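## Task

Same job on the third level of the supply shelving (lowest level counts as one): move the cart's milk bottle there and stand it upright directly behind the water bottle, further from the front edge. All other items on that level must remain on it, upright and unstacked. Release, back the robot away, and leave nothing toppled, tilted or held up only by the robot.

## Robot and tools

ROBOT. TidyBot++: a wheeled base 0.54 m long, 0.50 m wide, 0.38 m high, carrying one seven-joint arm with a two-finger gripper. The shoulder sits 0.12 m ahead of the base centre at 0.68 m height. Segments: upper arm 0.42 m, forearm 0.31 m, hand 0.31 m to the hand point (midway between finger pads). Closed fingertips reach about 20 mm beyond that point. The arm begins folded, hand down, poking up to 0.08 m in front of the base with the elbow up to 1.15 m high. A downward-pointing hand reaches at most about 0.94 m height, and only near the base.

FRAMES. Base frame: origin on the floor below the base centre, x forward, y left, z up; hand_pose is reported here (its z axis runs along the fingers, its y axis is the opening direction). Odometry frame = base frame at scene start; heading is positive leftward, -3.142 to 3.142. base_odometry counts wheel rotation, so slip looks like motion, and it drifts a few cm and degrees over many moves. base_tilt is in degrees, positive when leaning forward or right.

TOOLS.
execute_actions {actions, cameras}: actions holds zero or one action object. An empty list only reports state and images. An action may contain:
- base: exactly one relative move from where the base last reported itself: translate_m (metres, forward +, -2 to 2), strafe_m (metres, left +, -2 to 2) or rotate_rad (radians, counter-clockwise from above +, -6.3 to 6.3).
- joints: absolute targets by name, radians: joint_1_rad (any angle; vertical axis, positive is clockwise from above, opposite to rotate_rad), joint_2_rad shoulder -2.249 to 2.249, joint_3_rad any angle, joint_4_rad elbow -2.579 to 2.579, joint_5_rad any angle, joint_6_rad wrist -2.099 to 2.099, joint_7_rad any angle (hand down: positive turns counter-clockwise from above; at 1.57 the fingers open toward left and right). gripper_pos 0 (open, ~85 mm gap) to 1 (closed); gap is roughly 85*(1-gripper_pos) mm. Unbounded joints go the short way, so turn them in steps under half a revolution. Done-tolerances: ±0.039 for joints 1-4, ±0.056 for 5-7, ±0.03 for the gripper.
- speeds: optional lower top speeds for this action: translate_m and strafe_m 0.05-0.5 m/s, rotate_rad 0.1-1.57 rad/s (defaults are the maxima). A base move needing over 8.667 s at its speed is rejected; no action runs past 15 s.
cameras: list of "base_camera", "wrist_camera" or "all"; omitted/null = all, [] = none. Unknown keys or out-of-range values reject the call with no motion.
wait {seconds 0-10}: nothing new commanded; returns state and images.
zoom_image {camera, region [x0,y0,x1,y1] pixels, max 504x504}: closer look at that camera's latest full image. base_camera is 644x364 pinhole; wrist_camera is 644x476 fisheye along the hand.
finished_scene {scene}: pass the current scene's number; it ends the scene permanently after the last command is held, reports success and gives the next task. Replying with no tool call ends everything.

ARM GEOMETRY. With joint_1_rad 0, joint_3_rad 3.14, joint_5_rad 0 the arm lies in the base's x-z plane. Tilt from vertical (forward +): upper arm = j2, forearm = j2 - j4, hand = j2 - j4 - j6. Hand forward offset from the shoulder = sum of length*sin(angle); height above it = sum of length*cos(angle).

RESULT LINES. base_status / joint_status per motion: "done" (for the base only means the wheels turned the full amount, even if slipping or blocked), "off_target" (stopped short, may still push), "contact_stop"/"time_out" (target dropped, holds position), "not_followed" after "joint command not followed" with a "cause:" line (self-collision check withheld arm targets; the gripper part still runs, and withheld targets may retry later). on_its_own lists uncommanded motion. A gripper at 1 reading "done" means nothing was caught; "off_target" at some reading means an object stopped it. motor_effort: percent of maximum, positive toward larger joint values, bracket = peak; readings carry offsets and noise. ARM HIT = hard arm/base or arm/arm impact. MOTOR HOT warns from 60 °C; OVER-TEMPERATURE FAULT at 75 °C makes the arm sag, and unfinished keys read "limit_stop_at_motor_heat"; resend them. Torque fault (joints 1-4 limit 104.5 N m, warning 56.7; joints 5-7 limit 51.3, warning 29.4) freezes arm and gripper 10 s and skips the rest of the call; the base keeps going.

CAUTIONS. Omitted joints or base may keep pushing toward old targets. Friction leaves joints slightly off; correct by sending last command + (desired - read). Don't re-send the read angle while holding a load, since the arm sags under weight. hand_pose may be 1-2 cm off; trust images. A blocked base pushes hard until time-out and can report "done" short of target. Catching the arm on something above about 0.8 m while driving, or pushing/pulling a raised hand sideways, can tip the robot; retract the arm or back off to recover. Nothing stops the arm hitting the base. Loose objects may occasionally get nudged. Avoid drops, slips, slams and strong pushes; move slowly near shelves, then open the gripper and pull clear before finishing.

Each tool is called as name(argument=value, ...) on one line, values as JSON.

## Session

execute_actions(actions=[])

Scene clock: 0.00 s.
base_odometry: x=+0.000 y=+0.000 heading=+0.000 (m, m, rad; odometry frame)
base_tilt: forward=-0.1 right=-0.2 (deg)
base_status: not commanded
joint_positions: joint_1_rad=+0.028 joint_2_rad=-0.399 joint_3_rad=+3.184 joint_4_rad=-2.491 joint_5_rad=+0.041 joint_6_rad=-0.904 joint_7_rad=+1.586 gripper_pos=+0.000
joint_status: not commanded
motor_effort: joint_1_rad=+0 joint_2_rad=-1 joint_3_rad=-1 joint_4_rad=+15 joint_5_rad=-1 joint_6_rad=+0 joint_7_rad=+0 (%)
hand_pose: x=+0.2733 y=-0.0179 z=+0.6053 quat_wxyz=(+0.012, +0.997, -0.015, +0.073) (m; base frame)
pictures: base_camera, wrist_camera
Images, in order (width x height): base_camera 644x364, wrist_camera 644x476.

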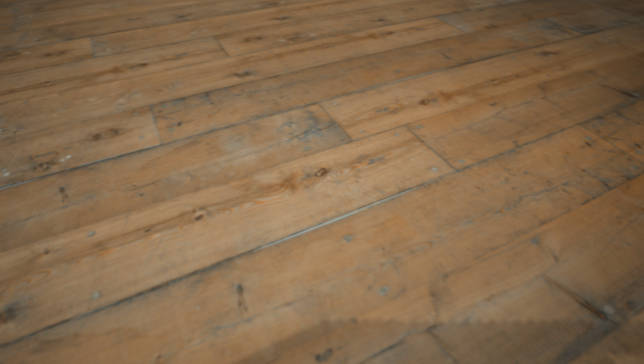

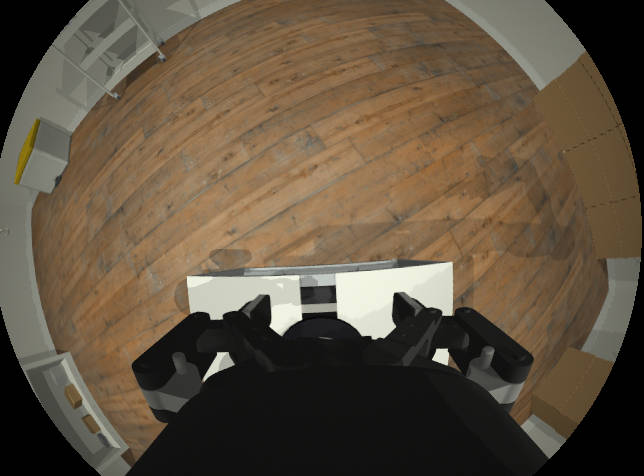

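execute_actions(actions=[{"base":{"rotate_rad":0.72},"joints":{"joint_1_rad":0,"joint_3_rad":3.13,"joint_5_rad":0,"joint_2_rad":0.5,"joint_4_rad":-1.78,"joint_6_rad":0.62}}], cameras=["wrist_camera"])

execute_actions(actions=[{"base":{"translate_m":0.6}}])

Scene clock: 5.30 s.
base_odometry: x=+0.000 y=+0.000 heading=+0.720 (m, m, rad; odometry frame)
base_tilt: forward=+0.0 right=-0.2 (deg)
base_status: done
joint_positions: joint_1_rad=+0.015 joint_2_rad=+0.495 joint_3_rad=+3.146 joint_4_rad=-1.797 joint_5_rad=+0.025 joint_6_rad=+0.585 joint_7_rad=+1.586 gripper_pos=+0.000
joint_status: all done
motor_effort: joint_1_rad=+0(2) joint_2_rad=-34(35) joint_3_rad=-2(2) joint_4_rad=+18(18) joint_5_rad=-1(2) joint_6_rad=+7(7) joint_7_rad=+0(1) (%)
hand_pose: x=+0.8634 y=-0.0078 z=+0.8021 quat_wxyz=(+0.014, +0.754, +0.012, +0.657) (m; base frame)
pictures: wrist_camera
Images, in order (width x height): wrist_camera 644x476.

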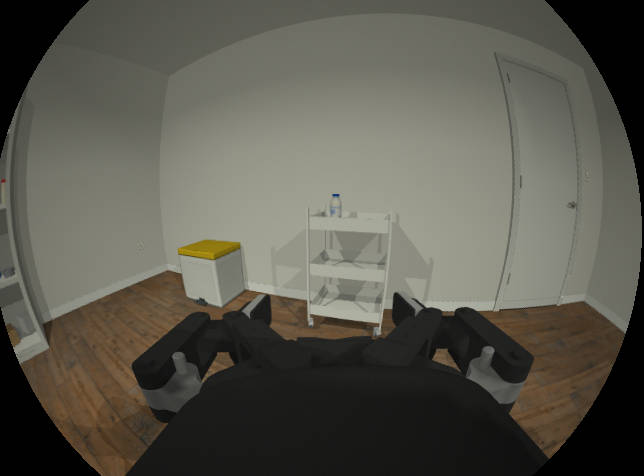

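Scene clock: 7.87 s.
base_odometry: x=+0.451 y=+0.396 heading=+0.721 (m, m, rad; odometry frame)
base_tilt: forward=+0.0 right=-0.2 (deg)
base_status: done
joint_positions: joint_1_rad=+0.014 joint_2_rad=+0.496 joint_3_rad=+3.144 joint_4_rad=-1.793 joint_5_rad=+0.025 joint_6_rad=+0.586 joint_7_rad=+1.586 gripper_pos=+0.000
joint_status: not commanded
motor_effort: joint_1_rad=+1(1) joint_2_rad=-33(36) joint_3_rad=-1(2) joint_4_rad=+18(19) joint_5_rad=-2(1) joint_6_rad=+6(7) joint_7_rad=+0(0) (%)
hand_pose: x=+0.8645 y=-0.0068 z=+0.8042 quat_wxyz=(+0.013, +0.752, +0.012, +0.659) (m; base frame)
pictures: base_camera, wrist_camera
Images, in order (width x height): base_camera 644x364, wrist_camera 644x476.

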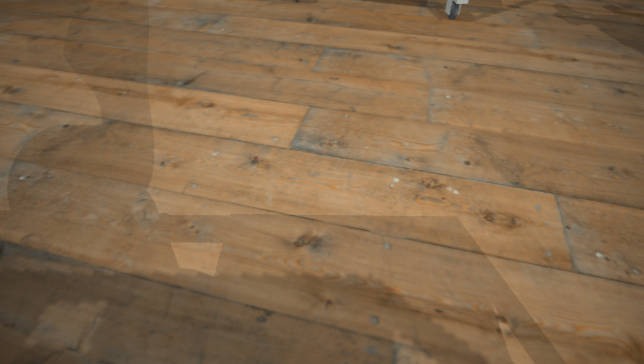

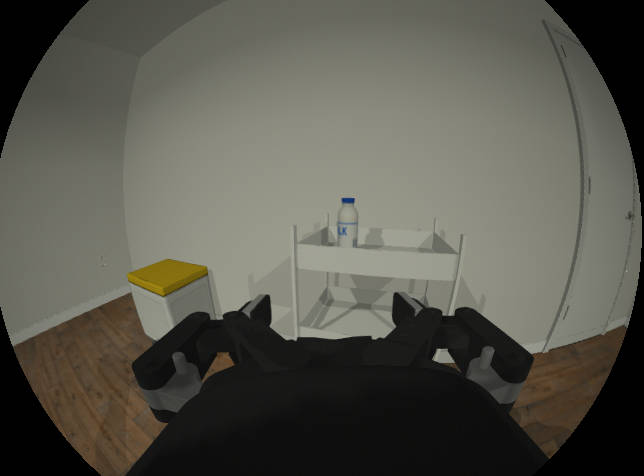

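execute_actions(actions=[{"base":{"strafe_m":-0.083}}], cameras=[])

execute_actions(actions=[{"base":{"translate_m":0.44},"speeds":{"translate_m":0.35}}], cameras=["wrist_camera"])

Scene clock: 15.13 s.
base_odometry: x=+0.506 y=+0.334 heading=+0.721 (m, m, rad; odometry frame)
base_tilt: forward=-0.1 right=-0.2 (deg)
base_status: done
joint_positions: joint_1_rad=+0.010 joint_2_rad=+0.496 joint_3_rad=+3.138 joint_4_rad=-1.793 joint_5_rad=+0.023 joint_6_rad=+0.586 joint_7_rad=+1.586 gripper_pos=+0.000
joint_status: not commanded
motor_effort: joint_1_rad=-1(3) joint_2_rad=-34(35) joint_3_rad=-2(4) joint_4_rad=+18(19) joint_5_rad=-1(1) joint_6_rad=+6(7) joint_7_rad=+0(0) (%)
hand_pose: x=+0.8645 y=-0.0001 z=+0.8043 quat_wxyz=(+0.008, +0.752, +0.014, +0.659) (m; base frame)
pictures: none
No camera images: the call's "cameras" was empty. Leave "cameras" out to get every camera's image.

Scene clock: 17.47 s.
base_odometry: x=+0.837 y=+0.624 heading=+0.721 (m, m, rad; odometry frame)
base_tilt: forward=+0.0 right=-0.2 (deg)
base_status: done
joint_positions: joint_1_rad=+0.010 joint_2_rad=+0.496 joint_3_rad=+3.138 joint_4_rad=-1.791 joint_5_rad=+0.023 joint_6_rad=+0.586 joint_7_rad=+1.586 gripper_pos=+0.000
joint_status: not commanded
motor_effort: joint_1_rad=+0(1) joint_2_rad=-34(36) joint_3_rad=-2(2) joint_4_rad=+18(19) joint_5_rad=-2(1) joint_6_rad=+6(7) joint_7_rad=+1(0) (%)
hand_pose: x=+0.8649 y=-0.0001 z=+0.8048 quat_wxyz=(+0.008, +0.752, +0.014, +0.659) (m; base frame)
pictures: wrist_camera
Images, in order (width x height): wrist_camera 644x476.

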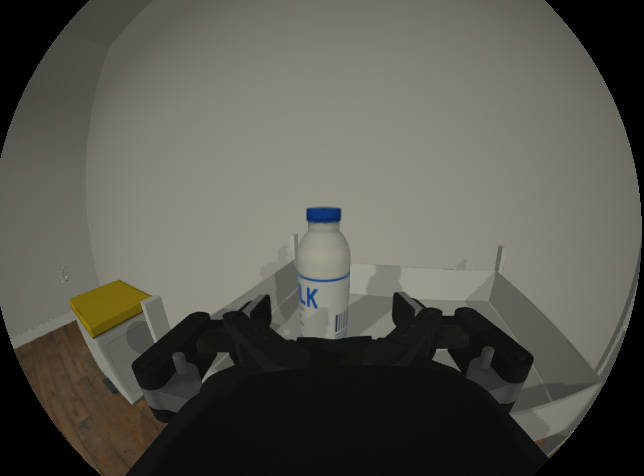

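execute_actions(actions=[{"base":{"translate_m":0.135},"speeds":{"translate_m":0.12}}], cameras=[])

execute_actions(actions=[{"base":{"strafe_m":0.005},"joints":{"joint_2_rad":0.55}}], cameras=["wrist_camera"])

Scene clock: 25.77 s.
base_odometry: x=+0.938 y=+0.713 heading=+0.720 (m, m, rad; odometry frame)
base_tilt: forward=+0.0 right=-0.2 (deg)
base_status: done
joint_positions: joint_1_rad=+0.010 joint_2_rad=+0.497 joint_3_rad=+3.138 joint_4_rad=-1.791 joint_5_rad=+0.023 joint_6_rad=+0.586 joint_7_rad=+1.586 gripper_pos=+0.000
joint_status: not commanded
motor_effort: joint_1_rad=+0(1) joint_2_rad=-34(36) joint_3_rad=-1(2) joint_4_rad=+18(19) joint_5_rad=-1(1) joint_6_rad=+6(7) joint_7_rad=+0(0) (%)
hand_pose: x=+0.8651 y=-0.0001 z=+0.8045 quat_wxyz=(+0.008, +0.752, +0.014, +0.659) (m; base frame)
pictures: none
No camera images: the call's "cameras" was empty. Leave "cameras" out to get every camera's image.

Scene clock: 26.63 s.
base_odometry: x=+0.935 y=+0.717 heading=+0.720 (m, m, rad; odometry frame)
base_tilt: forward=+0.0 right=-0.2 (deg)
base_status: done
joint_positions: joint_1_rad=+0.009 joint_2_rad=+0.546 joint_3_rad=+3.137 joint_4_rad=-1.791 joint_5_rad=+0.022 joint_6_rad=+0.586 joint_7_rad=+1.586 gripper_pos=+0.000
joint_status: all done
motor_effort: joint_1_rad=+0(4) joint_2_rad=-35(37) joint_3_rad=-2(1) joint_4_rad=+18(18) joint_5_rad=-1(2) joint_6_rad=+6(7) joint_7_rad=+0(0) (%)
hand_pose: x=+0.8702 y=+0.0008 z=+0.7680 quat_wxyz=(+0.007, +0.768, +0.014, +0.641) (m; base frame)
pictures: wrist_camera
Images, in order (width x height): wrist_camera 644x476.

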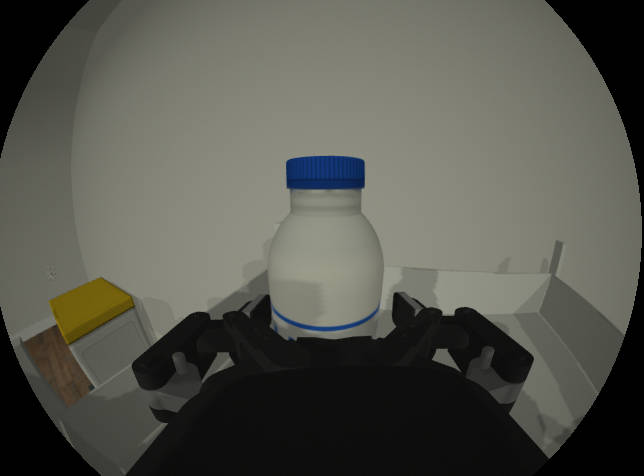

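execute_actions(actions=[{"joints":{"gripper_pos":1}}], cameras=[])

execute_actions(actions=[{"joints":{"joint_2_rad":0.3,"joint_4_rad":-1.5,"joint_6_rad":0.12}}], cameras=[])

execute_actions(actions=[{"base":{"translate_m":-0.7}}], cameras=[])

execute_actions(actions=[{"base":{"rotate_rad":1.35},"joints":{"joint_2_rad":-0.1,"joint_4_rad":-1.3,"joint_6_rad":-0.48},"speeds":{"rotate_rad":1.0}}])

Scene clock: 33.27 s.
base_odometry: x=+0.935 y=+0.717 heading=+0.720 (m, m, rad; odometry frame)
base_tilt: forward=+0.0 right=-0.2 (deg)
base_status: not commanded
joint_positions: joint_1_rad=+0.009 joint_2_rad=+0.546 joint_3_rad=+3.137 joint_4_rad=-1.791 joint_5_rad=+0.022 joint_6_rad=+0.587 joint_7_rad=+1.586 gripper_pos=+0.275
joint_status: gripper_pos off_target (ended at +0.275, target +1.000)
motor_effort: joint_1_rad=-1(2) joint_2_rad=-34(35) joint_3_rad=-2(0) joint_4_rad=+18(18) joint_5_rad=-1(2) joint_6_rad=+6(7) joint_7_rad=+1(1) (%)
hand_pose: x=+0.8703 y=+0.0016 z=+0.7683 quat_wxyz=(+0.007, +0.767, +0.014, +0.641) (m; base frame)
pictures: none
No camera images: the call's "cameras" was empty. Leave "cameras" out to get every camera's image.

Scene clock: 35.03 s.
base_odometry: x=+0.935 y=+0.717 heading=+0.720 (m, m, rad; odometry frame)
base_tilt: forward=+0.0 right=-0.2 (deg)
base_status: not commanded
joint_positions: joint_1_rad=+0.009 joint_2_rad=+0.332 joint_3_rad=+3.137 joint_4_rad=-1.530 joint_5_rad=+0.022 joint_6_rad=+0.129 joint_7_rad=+1.586 gripper_pos=+0.275
joint_status: all done
motor_effort: joint_1_rad=+0(0) joint_2_rad=-39(47) joint_3_rad=-2(2) joint_4_rad=+27(28) joint_5_rad=-1(1) joint_6_rad=+11(12) joint_7_rad=+0(1) (%)
hand_pose: x=+0.8643 y=-0.0012 z=+0.9387 quat_wxyz=(+0.012, +0.762, +0.013, +0.647) (m; base frame)
pictures: none
No camera images: the call's "cameras" was empty. Leave "cameras" out to get every camera's image.

Scene clock: 37.80 s.
base_odometry: x=+0.409 y=+0.256 heading=+0.720 (m, m, rad; odometry frame)
base_tilt: forward=+0.0 right=-0.2 (deg)
base_status: done
joint_positions: joint_1_rad=+0.009 joint_2_rad=+0.334 joint_3_rad=+3.137 joint_4_rad=-1.530 joint_5_rad=+0.022 joint_6_rad=+0.126 joint_7_rad=+1.586 gripper_pos=+0.275
joint_status: not commanded
motor_effort: joint_1_rad=+0(1) joint_2_rad=-38(42) joint_3_rad=-1(3) joint_4_rad=+27(29) joint_5_rad=+0(2) joint_6_rad=+10(11) joint_7_rad=+0(0) (%)
hand_pose: x=+0.8646 y=-0.0012 z=+0.9368 quat_wxyz=(+0.012, +0.763, +0.013, +0.646) (m; base frame)
pictures: none
No camera images: the call's "cameras" was empty. Leave "cameras" out to get every camera's image.

Scene clock: 40.13 s.
base_odometry: x=+0.408 y=+0.256 heading=+2.070 (m, m, rad; odometry frame)
base_tilt: forward=+0.0 right=-0.2 (deg)
base_status: done
joint_positions: joint_1_rad=+0.000 joint_2_rad=-0.071 joint_3_rad=+3.126 joint_4_rad=-1.334 joint_5_rad=+0.020 joint_6_rad=-0.470 joint_7_rad=+1.586 gripper_pos=+0.275
joint_status: all done
motor_effort: joint_1_rad=+0(5) joint_2_rad=-23(42) joint_3_rad=-1(7) joint_4_rad=+27(30) joint_5_rad=-1(0) joint_6_rad=+10(11) joint_7_rad=+0(0) (%)
hand_pose: x=+0.6959 y=+0.0079 z=+1.1460 quat_wxyz=(+0.010, +0.762, +0.016, +0.647) (m; base frame)
pictures: base_camera, wrist_camera
Images, in order (width x height): base_camera 644x364, wrist_camera 644x476.

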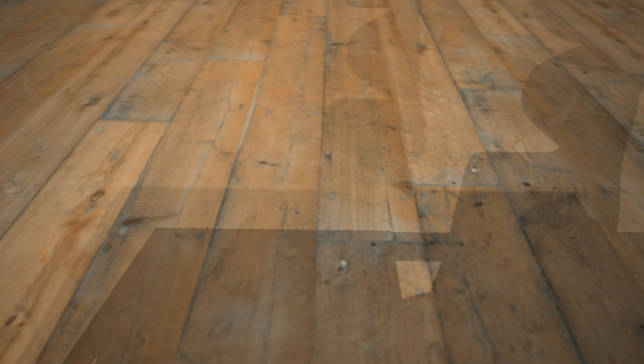

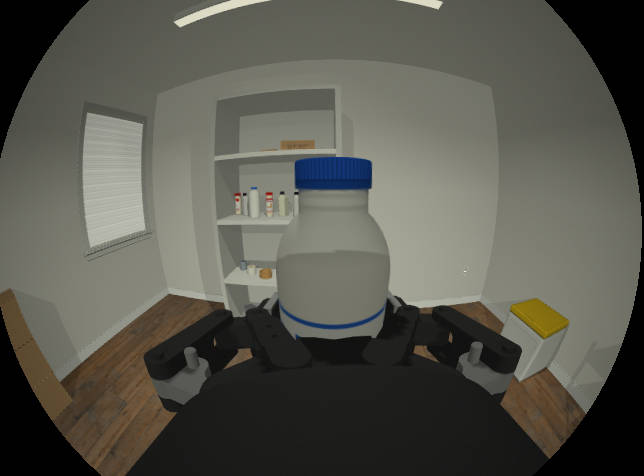

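execute_actions(actions=[{"base":{"translate_m":0.95},"joints":{"joint_1_rad":-0.6,"joint_4_rad":-1.0,"joint_6_rad":-0.78}}])

Scene clock: 48.93 s.
base_odometry: x=-0.047 y=+1.089 heading=+2.070 (m, m, rad; odometry frame)
base_tilt: forward=+0.0 right=-0.2 (deg)
base_status: done
joint_positions: joint_1_rad=-0.585 joint_2_rad=-0.072 joint_3_rad=+3.126 joint_4_rad=-1.046 joint_5_rad=+0.019 joint_6_rad=-0.772 joint_7_rad=+1.586 gripper_pos=+0.275
joint_status: joint_4_rad off_target (ended at -1.046, target -1.000); the others done
motor_effort: joint_1_rad=+0(1) joint_2_rad=-20(24) joint_3_rad=-1(1) joint_4_rad=+24(28) joint_5_rad=-1(0) joint_6_rad=+10(10) joint_7_rad=+0(0) (%)
hand_pose: x=+0.5625 y=+0.3016 z=+1.2239 quat_wxyz=(-0.176, +0.730, +0.234, +0.618) (m; base frame)
pictures: base_camera, wrist_camera
Images, in order (width x height): base_camera 644x364, wrist_camera 644x476.

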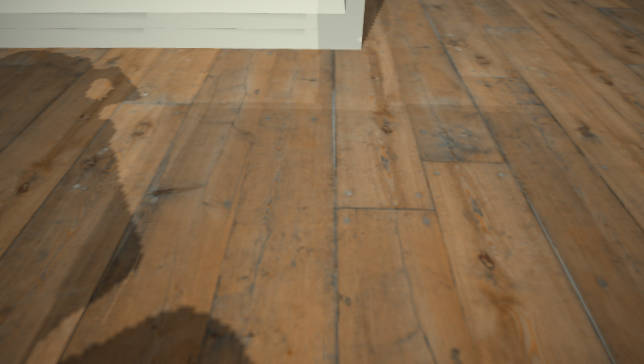

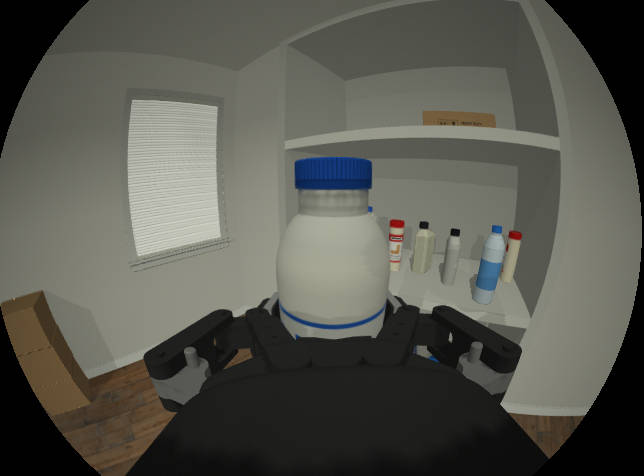

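zoom_image(camera="wrist_camera", region=[370, 190, 570, 340])

Region (370, 190, 570, 340) of wrist_camera's 644x476 image, scaled by 2.520; it fills the top 378 rows of this view, and the rest is white.

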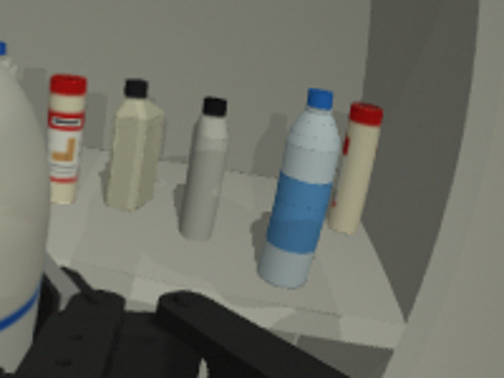

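execute_actions(actions=[{"base":{"strafe_m":0.34},"joints":{"joint_1_rad":0.015,"joint_2_rad":0.26,"joint_4_rad":-0.89,"joint_6_rad":-0.47}}], cameras=[])

execute_actions(actions=[{"base":{"translate_m":0.15},"speeds":{"translate_m":0.25}}], cameras=["wrist_camera"])

Scene clock: 66.60 s.
base_odometry: x=-0.346 y=+0.927 heading=+2.070 (m, m, rad; odometry frame)
base_tilt: forward=+0.0 right=-0.2 (deg)
base_status: done
joint_positions: joint_1_rad=+0.000 joint_2_rad=+0.298 joint_3_rad=+3.126 joint_4_rad=-0.937 joint_5_rad=+0.019 joint_6_rad=-0.535 joint_7_rad=+1.586 gripper_pos=+0.275
joint_status: joint_4_rad off_target (ended at -0.937, target -0.890); joint_6_rad off_target (ended at -0.535, target -0.470); the others done
motor_effort: joint_1_rad=+1(3) joint_2_rad=-37(41) joint_3_rad=-1(4) joint_4_rad=+27(29) joint_5_rad=-1(2) joint_6_rad=+10(11) joint_7_rad=+0(1) (%)
hand_pose: x=+0.8444 y=+0.0074 z=+1.1261 quat_wxyz=(+0.007, +0.774, +0.014, +0.633) (m; base frame)
pictures: none
No camera images: the call's "cameras" was empty. Leave "cameras" out to get every camera's image.

Scene clock: 68.07 s.
base_odometry: x=-0.418 y=+1.058 heading=+2.070 (m, m, rad; odometry frame)
base_tilt: forward=+0.0 right=-0.2 (deg)
base_status: done
joint_positions: joint_1_rad=+0.000 joint_2_rad=+0.300 joint_3_rad=+3.126 joint_4_rad=-0.935 joint_5_rad=+0.019 joint_6_rad=-0.532 joint_7_rad=+1.586 gripper_pos=+0.275
joint_status: not commanded
motor_effort: joint_1_rad=+0(1) joint_2_rad=-37(40) joint_3_rad=-2(3) joint_4_rad=+27(28) joint_5_rad=-1(1) joint_6_rad=+10(11) joint_7_rad=+0(0) (%)
hand_pose: x=+0.8453 y=+0.0074 z=+1.1265 quat_wxyz=(+0.007, +0.773, +0.014, +0.634) (m; base frame)
pictures: wrist_camera
Images, in order (width x height): wrist_camera 644x476.

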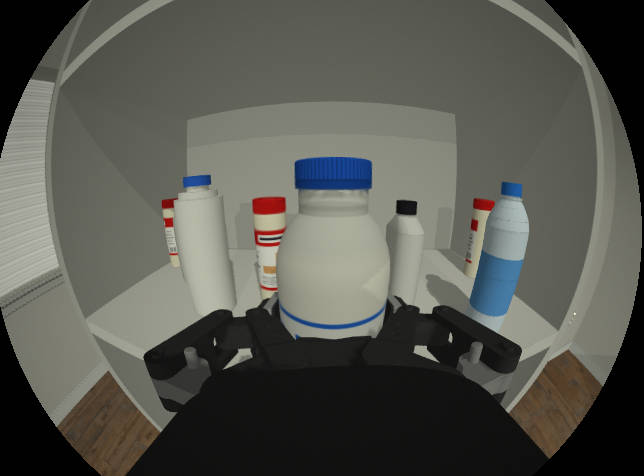

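execute_actions(actions=[{"base":{"translate_m":0.18},"joints":{"joint_6_rad":-0.43},"speeds":{"translate_m":0.12}}], cameras=["wrist_camera"])

execute_actions(actions=[{"joints":{"joint_4_rad":-0.97}}], cameras=[])

Scene clock: 74.60 s.
base_odometry: x=-0.504 y=+1.216 heading=+2.071 (m, m, rad; odometry frame)
base_tilt: forward=+0.0 right=-0.2 (deg)
base_status: done
joint_positions: joint_1_rad=+0.000 joint_2_rad=+0.298 joint_3_rad=+3.126 joint_4_rad=-0.931 joint_5_rad=+0.019 joint_6_rad=-0.492 joint_7_rad=+1.586 gripper_pos=+0.275
joint_status: joint_6_rad off_target (ended at -0.492, target -0.430)
motor_effort: joint_1_rad=+0(1) joint_2_rad=-37(41) joint_3_rad=-2(2) joint_4_rad=+27(29) joint_5_rad=-1(1) joint_6_rad=+11(11) joint_7_rad=+0(0) (%)
hand_pose: x=+0.8464 y=+0.0075 z=+1.1427 quat_wxyz=(+0.007, +0.758, +0.014, +0.652) (m; base frame)
pictures: wrist_camera
Images, in order (width x height): wrist_camera 644x476.

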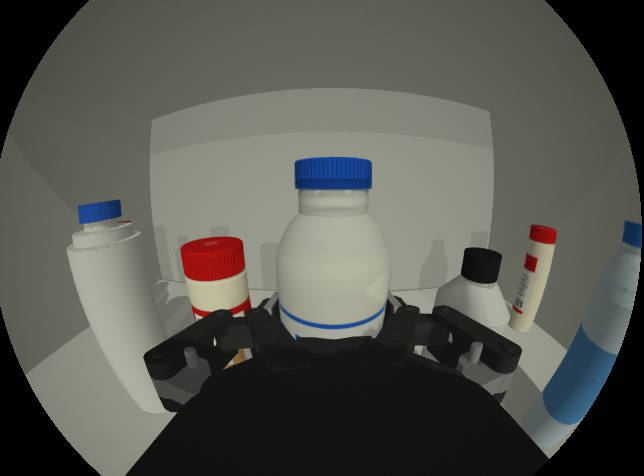

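Scene clock: 75.47 s.
base_odometry: x=-0.504 y=+1.216 heading=+2.071 (m, m, rad; odometry frame)
base_tilt: forward=+0.0 right=-0.2 (deg)
base_status: not commanded
joint_positions: joint_1_rad=+0.000 joint_2_rad=+0.299 joint_3_rad=+3.126 joint_4_rad=-0.992 joint_5_rad=+0.019 joint_6_rad=-0.492 joint_7_rad=+1.586 gripper_pos=+0.275
joint_status: all done
motor_effort: joint_1_rad=+0(0) joint_2_rad=-36(40) joint_3_rad=-1(2) joint_4_rad=+27(29) joint_5_rad=+0(1) joint_6_rad=+10(11) joint_7_rad=+0(0) (%)
hand_pose: x=+0.8491 y=+0.0077 z=+1.1053 quat_wxyz=(+0.007, +0.778, +0.014, +0.628) (m; base frame)
pictures: none
No camera images: the call's "cameras" was empty. Leave "cameras" out to get every camera's image.

execute_actions(actions=[{"joints":{"joint_4_rad":-1.04,"joint_6_rad":-0.36}}], cameras=["wrist_camera"])

Scene clock: 78.93 s.
base_odometry: x=-0.504 y=+1.216 heading=+2.071 (m, m, rad; odometry frame)
base_tilt: forward=+0.0 right=-0.2 (deg)
base_status: not commanded
joint_positions: joint_1_rad=+0.000 joint_2_rad=+0.296 joint_3_rad=+3.126 joint_4_rad=-1.046 joint_5_rad=+0.019 joint_6_rad=-0.416 joint_7_rad=+1.586 gripper_pos=+0.275
joint_status: all done
motor_effort: joint_1_rad=+0(0) joint_2_rad=-35(37) joint_3_rad=-1(2) joint_4_rad=+26(28) joint_5_rad=-1(1) joint_6_rad=+10(11) joint_7_rad=+0(0) (%)
hand_pose: x=+0.8534 y=+0.0083 z=+1.0981 quat_wxyz=(+0.007, +0.770, +0.015, +0.638) (m; base frame)
pictures: wrist_camera
Images, in order (width x height): wrist_camera 644x476.

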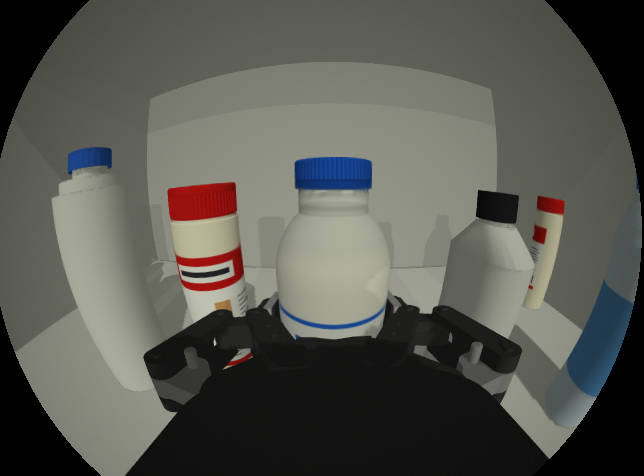

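execute_actions(actions=[{"joints":{"gripper_pos":0.12,"joint_2_rad":0.295,"joint_4_rad":-1.05,"joint_6_rad":-0.41}}], cameras=[])

execute_actions(actions=[{"base":{"translate_m":-0.24},"speeds":{"translate_m":0.2}}], cameras=[])

execute_actions(actions=[{"base":{"strafe_m":-0.25},"joints":{"gripper_pos":0}}], cameras=["wrist_camera"])

Scene clock: 84.50 s.
base_odometry: x=-0.504 y=+1.216 heading=+2.071 (m, m, rad; odometry frame)
base_tilt: forward=+0.0 right=-0.2 (deg)
base_status: not commanded
joint_positions: joint_1_rad=+0.000 joint_2_rad=+0.296 joint_3_rad=+3.126 joint_4_rad=-1.046 joint_5_rad=+0.019 joint_6_rad=-0.416 joint_7_rad=+1.586 gripper_pos=+0.120
joint_status: all done
motor_effort: joint_1_rad=+0(0) joint_2_rad=-31(36) joint_3_rad=-2(2) joint_4_rad=+22(25) joint_5_rad=-1(1) joint_6_rad=+6(9) joint_7_rad=+0(0) (%)
hand_pose: x=+0.8537 y=+0.0083 z=+1.0972 quat_wxyz=(+0.007, +0.770, +0.015, +0.638) (m; base frame)
pictures: none
No camera images: the call's "cameras" was empty. Leave "cameras" out to get every camera's image.

Scene clock: 86.47 s.
base_odometry: x=-0.389 y=+1.005 heading=+2.071 (m, m, rad; odometry frame)
base_tilt: forward=+0.0 right=-0.2 (deg)
base_status: done
joint_positions: joint_1_rad=+0.002 joint_2_rad=+0.294 joint_3_rad=+3.126 joint_4_rad=-1.046 joint_5_rad=+0.019 joint_6_rad=-0.416 joint_7_rad=+1.586 gripper_pos=+0.120
joint_status: not commanded
motor_effort: joint_1_rad=+0(1) joint_2_rad=-31(35) joint_3_rad=-2(3) joint_4_rad=+22(23) joint_5_rad=-1(1) joint_6_rad=+6(7) joint_7_rad=+1(1) (%)
hand_pose: x=+0.8528 y=+0.0068 z=+1.0989 quat_wxyz=(+0.007, +0.769, +0.014, +0.639) (m; base frame)
pictures: none
No camera images: the call's "cameras" was empty. Leave "cameras" out to get every camera's image.

Scene clock: 88.27 s.
base_odometry: x=-0.170 y=+1.125 heading=+2.070 (m, m, rad; odometry frame)
base_tilt: forward=+0.0 right=-0.2 (deg)
base_status: done
joint_positions: joint_1_rad=+0.013 joint_2_rad=+0.294 joint_3_rad=+3.128 joint_4_rad=-1.046 joint_5_rad=+0.019 joint_6_rad=-0.416 joint_7_rad=+1.586 gripper_pos=+0.000
joint_status: all done
motor_effort: joint_1_rad=-1(3) joint_2_rad=-31(32) joint_3_rad=-2(4) joint_4_rad=+21(22) joint_5_rad=-1(1) joint_6_rad=+7(6) joint_7_rad=+0(0) (%)
hand_pose: x=+0.8529 y=-0.0027 z=+1.0989 quat_wxyz=(+0.012, +0.770, +0.009, +0.638) (m; base frame)
pictures: wrist_camera
Images, in order (width x height): wrist_camera 644x476.

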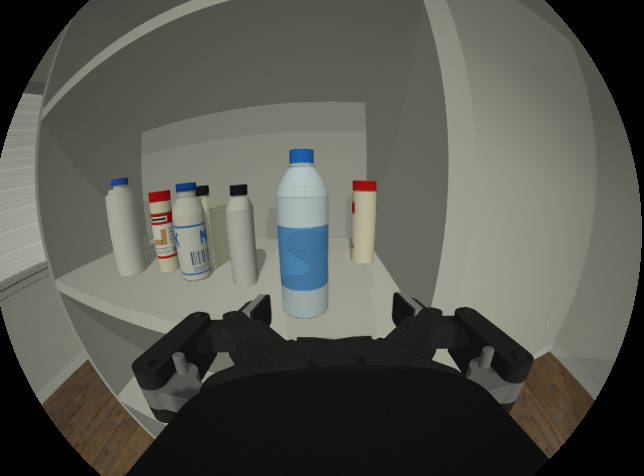

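execute_actions(actions=[{"base":{"strafe_m":0.027}}], cameras=[])

execute_actions(actions=[{"base":{"translate_m":0.135},"speeds":{"translate_m":0.12}}], cameras=["wrist_camera"])

Scene clock: 95.13 s.
base_odometry: x=-0.194 y=+1.112 heading=+2.070 (m, m, rad; odometry frame)
base_tilt: forward=+0.0 right=-0.2 (deg)
base_status: done
joint_positions: joint_1_rad=+0.009 joint_2_rad=+0.294 joint_3_rad=+3.127 joint_4_rad=-1.046 joint_5_rad=+0.019 joint_6_rad=-0.416 joint_7_rad=+1.586 gripper_pos=+0.000
joint_status: not commanded
motor_effort: joint_1_rad=+0(4) joint_2_rad=-31(32) joint_3_rad=-1(4) joint_4_rad=+22(23) joint_5_rad=-1(1) joint_6_rad=+6(7) joint_7_rad=+0(1) (%)
hand_pose: x=+0.8529 y=+0.0005 z=+1.0989 quat_wxyz=(+0.010, +0.770, +0.011, +0.638) (m; base frame)
pictures: none
No camera images: the call's "cameras" was empty. Leave "cameras" out to get every camera's image.

Scene clock: 96.87 s.
base_odometry: x=-0.258 y=+1.231 heading=+2.070 (m, m, rad; odometry frame)
base_tilt: forward=+0.0 right=-0.2 (deg)
base_status: done
joint_positions: joint_1_rad=+0.009 joint_2_rad=+0.297 joint_3_rad=+3.127 joint_4_rad=-1.046 joint_5_rad=+0.019 joint_6_rad=-0.416 joint_7_rad=+1.586 gripper_pos=+0.000
joint_status: not commanded
motor_effort: joint_1_rad=+0(1) joint_2_rad=-31(34) joint_3_rad=-1(2) joint_4_rad=+22(22) joint_5_rad=-1(1) joint_6_rad=+7(7) joint_7_rad=+0(0) (%)
hand_pose: x=+0.8539 y=+0.0005 z=+1.0971 quat_wxyz=(+0.010, +0.770, +0.011, +0.638) (m; base frame)
pictures: wrist_camera
Images, in order (width x height): wrist_camera 644x476.

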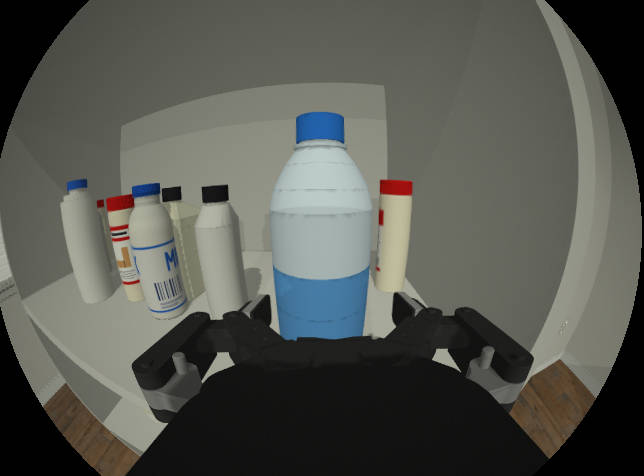

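execute_actions(actions=[{"base":{"translate_m":0.01},"joints":{"gripper_pos":1}}], cameras=[])

execute_actions(actions=[{"joints":{"joint_2_rad":0.23,"joint_4_rad":-1.01,"joint_6_rad":-0.38}}], cameras=[])

execute_actions(actions=[{"base":{"strafe_m":0.225},"speeds":{"strafe_m":0.2}}], cameras=["wrist_camera"])

Scene clock: 102.77 s.
base_odometry: x=-0.263 y=+1.240 heading=+2.070 (m, m, rad; odometry frame)
base_tilt: forward=+0.0 right=-0.2 (deg)
base_status: done
joint_positions: joint_1_rad=+0.009 joint_2_rad=+0.294 joint_3_rad=+3.127 joint_4_rad=-1.046 joint_5_rad=+0.019 joint_6_rad=-0.416 joint_7_rad=+1.586 gripper_pos=+0.314
joint_status: gripper_pos off_target (ended at +0.314, target +1.000)
motor_effort: joint_1_rad=+0(3) joint_2_rad=-30(34) joint_3_rad=-1(1) joint_4_rad=+22(24) joint_5_rad=+0(0) joint_6_rad=+6(7) joint_7_rad=+1(1) (%)
hand_pose: x=+0.8529 y=+0.0011 z=+1.0988 quat_wxyz=(+0.010, +0.770, +0.011, +0.638) (m; base frame)
pictures: none
No camera images: the call's "cameras" was empty. Leave "cameras" out to get every camera's image.

Scene clock: 103.77 s.
base_odometry: x=-0.263 y=+1.240 heading=+2.070 (m, m, rad; odometry frame)
base_tilt: forward=+0.0 right=-0.2 (deg)
base_status: not commanded
joint_positions: joint_1_rad=+0.009 joint_2_rad=+0.278 joint_3_rad=+3.127 joint_4_rad=-1.046 joint_5_rad=+0.019 joint_6_rad=-0.416 joint_7_rad=+1.586 gripper_pos=+0.314
joint_status: joint_2_rad off_target (ended at +0.278, target +0.230); the others done
motor_effort: joint_1_rad=+0(0) joint_2_rad=-37(39) joint_3_rad=-2(2) joint_4_rad=+27(28) joint_5_rad=+0(0) joint_6_rad=+11(11) joint_7_rad=+1(1) (%)
hand_pose: x=+0.8461 y=+0.0011 z=+1.1105 quat_wxyz=(+0.010, +0.764, +0.011, +0.645) (m; base frame)
pictures: none
No camera images: the call's "cameras" was empty. Leave "cameras" out to get every camera's image.

Scene clock: 105.67 s.
base_odometry: x=-0.461 y=+1.132 heading=+2.069 (m, m, rad; odometry frame)
base_tilt: forward=+0.0 right=-0.2 (deg)
base_status: done
joint_positions: joint_1_rad=+0.010 joint_2_rad=+0.278 joint_3_rad=+3.127 joint_4_rad=-1.046 joint_5_rad=+0.019 joint_6_rad=-0.416 joint_7_rad=+1.586 gripper_pos=+0.314
joint_status: not commanded
motor_effort: joint_1_rad=+0(3) joint_2_rad=-37(37) joint_3_rad=-1(3) joint_4_rad=+28(27) joint_5_rad=+0(0) joint_6_rad=+10(11) joint_7_rad=+0(0) (%)
hand_pose: x=+0.8460 y=+0.0001 z=+1.1108 quat_wxyz=(+0.011, +0.764, +0.010, +0.645) (m; base frame)
pictures: wrist_camera
Images, in order (width x height): wrist_camera 644x476.

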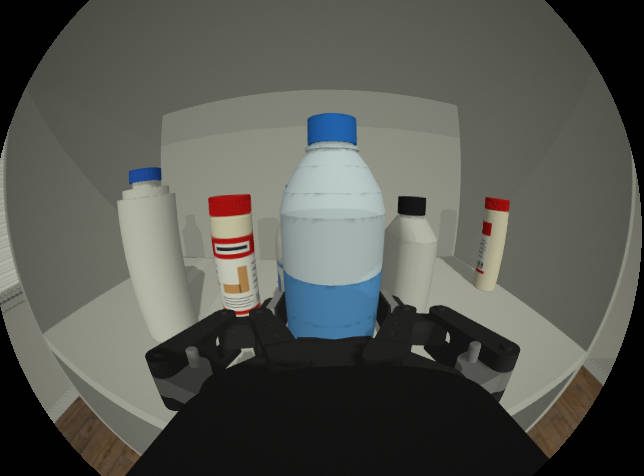

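Milk centre is about 2 cm left.

execute_actions(actions=[{"base":{"strafe_m":0.018}}], cameras=[])

execute_actions(actions=[{"joints":{"joint_2_rad":0.28}}], cameras=[])

execute_actions(actions=[{"joints":{"gripper_pos":0.1,"joint_2_rad":0.295,"joint_4_rad":-1.05,"joint_6_rad":-0.41}}], cameras=[])

execute_actions(actions=[{"base":{"translate_m":-0.45},"speeds":{"translate_m":0.3}}], cameras=["wrist_camera"])

Scene clock: 112.43 s.
base_odometry: x=-0.477 y=+1.124 heading=+2.069 (m, m, rad; odometry frame)
base_tilt: forward=+0.0 right=-0.2 (deg)
base_status: done
joint_positions: joint_1_rad=+0.009 joint_2_rad=+0.278 joint_3_rad=+3.126 joint_4_rad=-1.046 joint_5_rad=+0.019 joint_6_rad=-0.416 joint_7_rad=+1.586 gripper_pos=+0.314
joint_status: not commanded
motor_effort: joint_1_rad=-1(4) joint_2_rad=-37(38) joint_3_rad=-2(4) joint_4_rad=+27(27) joint_5_rad=-1(0) joint_6_rad=+10(11) joint_7_rad=+0(0) (%)
hand_pose: x=+0.8459 y=+0.0016 z=+1.1109 quat_wxyz=(+0.010, +0.764, +0.011, +0.645) (m; base frame)
pictures: none
No camera images: the call's "cameras" was empty. Leave "cameras" out to get every camera's image.

Scene clock: 113.17 s.
base_odometry: x=-0.477 y=+1.124 heading=+2.069 (m, m, rad; odometry frame)
base_tilt: forward=+0.0 right=-0.2 (deg)
base_status: not commanded
joint_positions: joint_1_rad=+0.009 joint_2_rad=+0.296 joint_3_rad=+3.126 joint_4_rad=-1.044 joint_5_rad=+0.019 joint_6_rad=-0.414 joint_7_rad=+1.586 gripper_pos=+0.314
joint_status: all done
motor_effort: joint_1_rad=+0(1) joint_2_rad=-35(38) joint_3_rad=-2(2) joint_4_rad=+26(28) joint_5_rad=-1(1) joint_6_rad=+9(10) joint_7_rad=+0(0) (%)
hand_pose: x=+0.8538 y=+0.0015 z=+1.0991 quat_wxyz=(+0.010, +0.769, +0.011, +0.639) (m; base frame)
pictures: none
No camera images: the call's "cameras" was empty. Leave "cameras" out to get every camera's image.

Scene clock: 114.20 s.
base_odometry: x=-0.477 y=+1.124 heading=+2.069 (m, m, rad; odometry frame)
base_tilt: forward=+0.0 right=-0.2 (deg)
base_status: not commanded
joint_positions: joint_1_rad=+0.009 joint_2_rad=+0.297 joint_3_rad=+3.126 joint_4_rad=-1.044 joint_5_rad=+0.019 joint_6_rad=-0.414 joint_7_rad=+1.586 gripper_pos=+0.100
joint_status: all done
motor_effort: joint_1_rad=+0(0) joint_2_rad=-31(37) joint_3_rad=-1(2) joint_4_rad=+22(26) joint_5_rad=-1(1) joint_6_rad=+6(10) joint_7_rad=+0(1) (%)
hand_pose: x=+0.8539 y=+0.0015 z=+1.0988 quat_wxyz=(+0.010, +0.769, +0.011, +0.639) (m; base frame)
pictures: none
No camera images: the call's "cameras" was empty. Leave "cameras" out to get every camera's image.

Scene clock: 116.67 s.
base_odometry: x=-0.262 y=+0.728 heading=+2.069 (m, m, rad; odometry frame)
base_tilt: forward=+0.0 right=-0.2 (deg)
base_status: done
joint_positions: joint_1_rad=+0.009 joint_2_rad=+0.293 joint_3_rad=+3.126 joint_4_rad=-1.044 joint_5_rad=+0.019 joint_6_rad=-0.414 joint_7_rad=+1.586 gripper_pos=+0.100
joint_status: not commanded
motor_effort: joint_1_rad=+0(1) joint_2_rad=-30(35) joint_3_rad=-1(2) joint_4_rad=+21(23) joint_5_rad=-1(1) joint_6_rad=+7(7) joint_7_rad=+0(0) (%)
hand_pose: x=+0.8526 y=+0.0016 z=+1.1011 quat_wxyz=(+0.010, +0.768, +0.011, +0.640) (m; base frame)
pictures: wrist_camera
Images, in order (width x height): wrist_camera 644x476.

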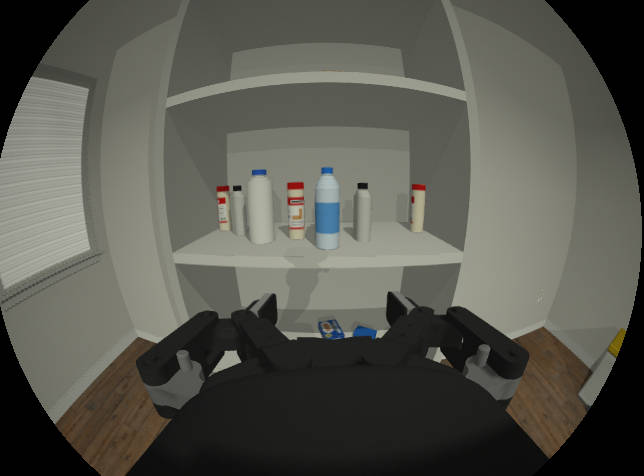

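finished_scene(scene=2)

The scene is finished: the task was done.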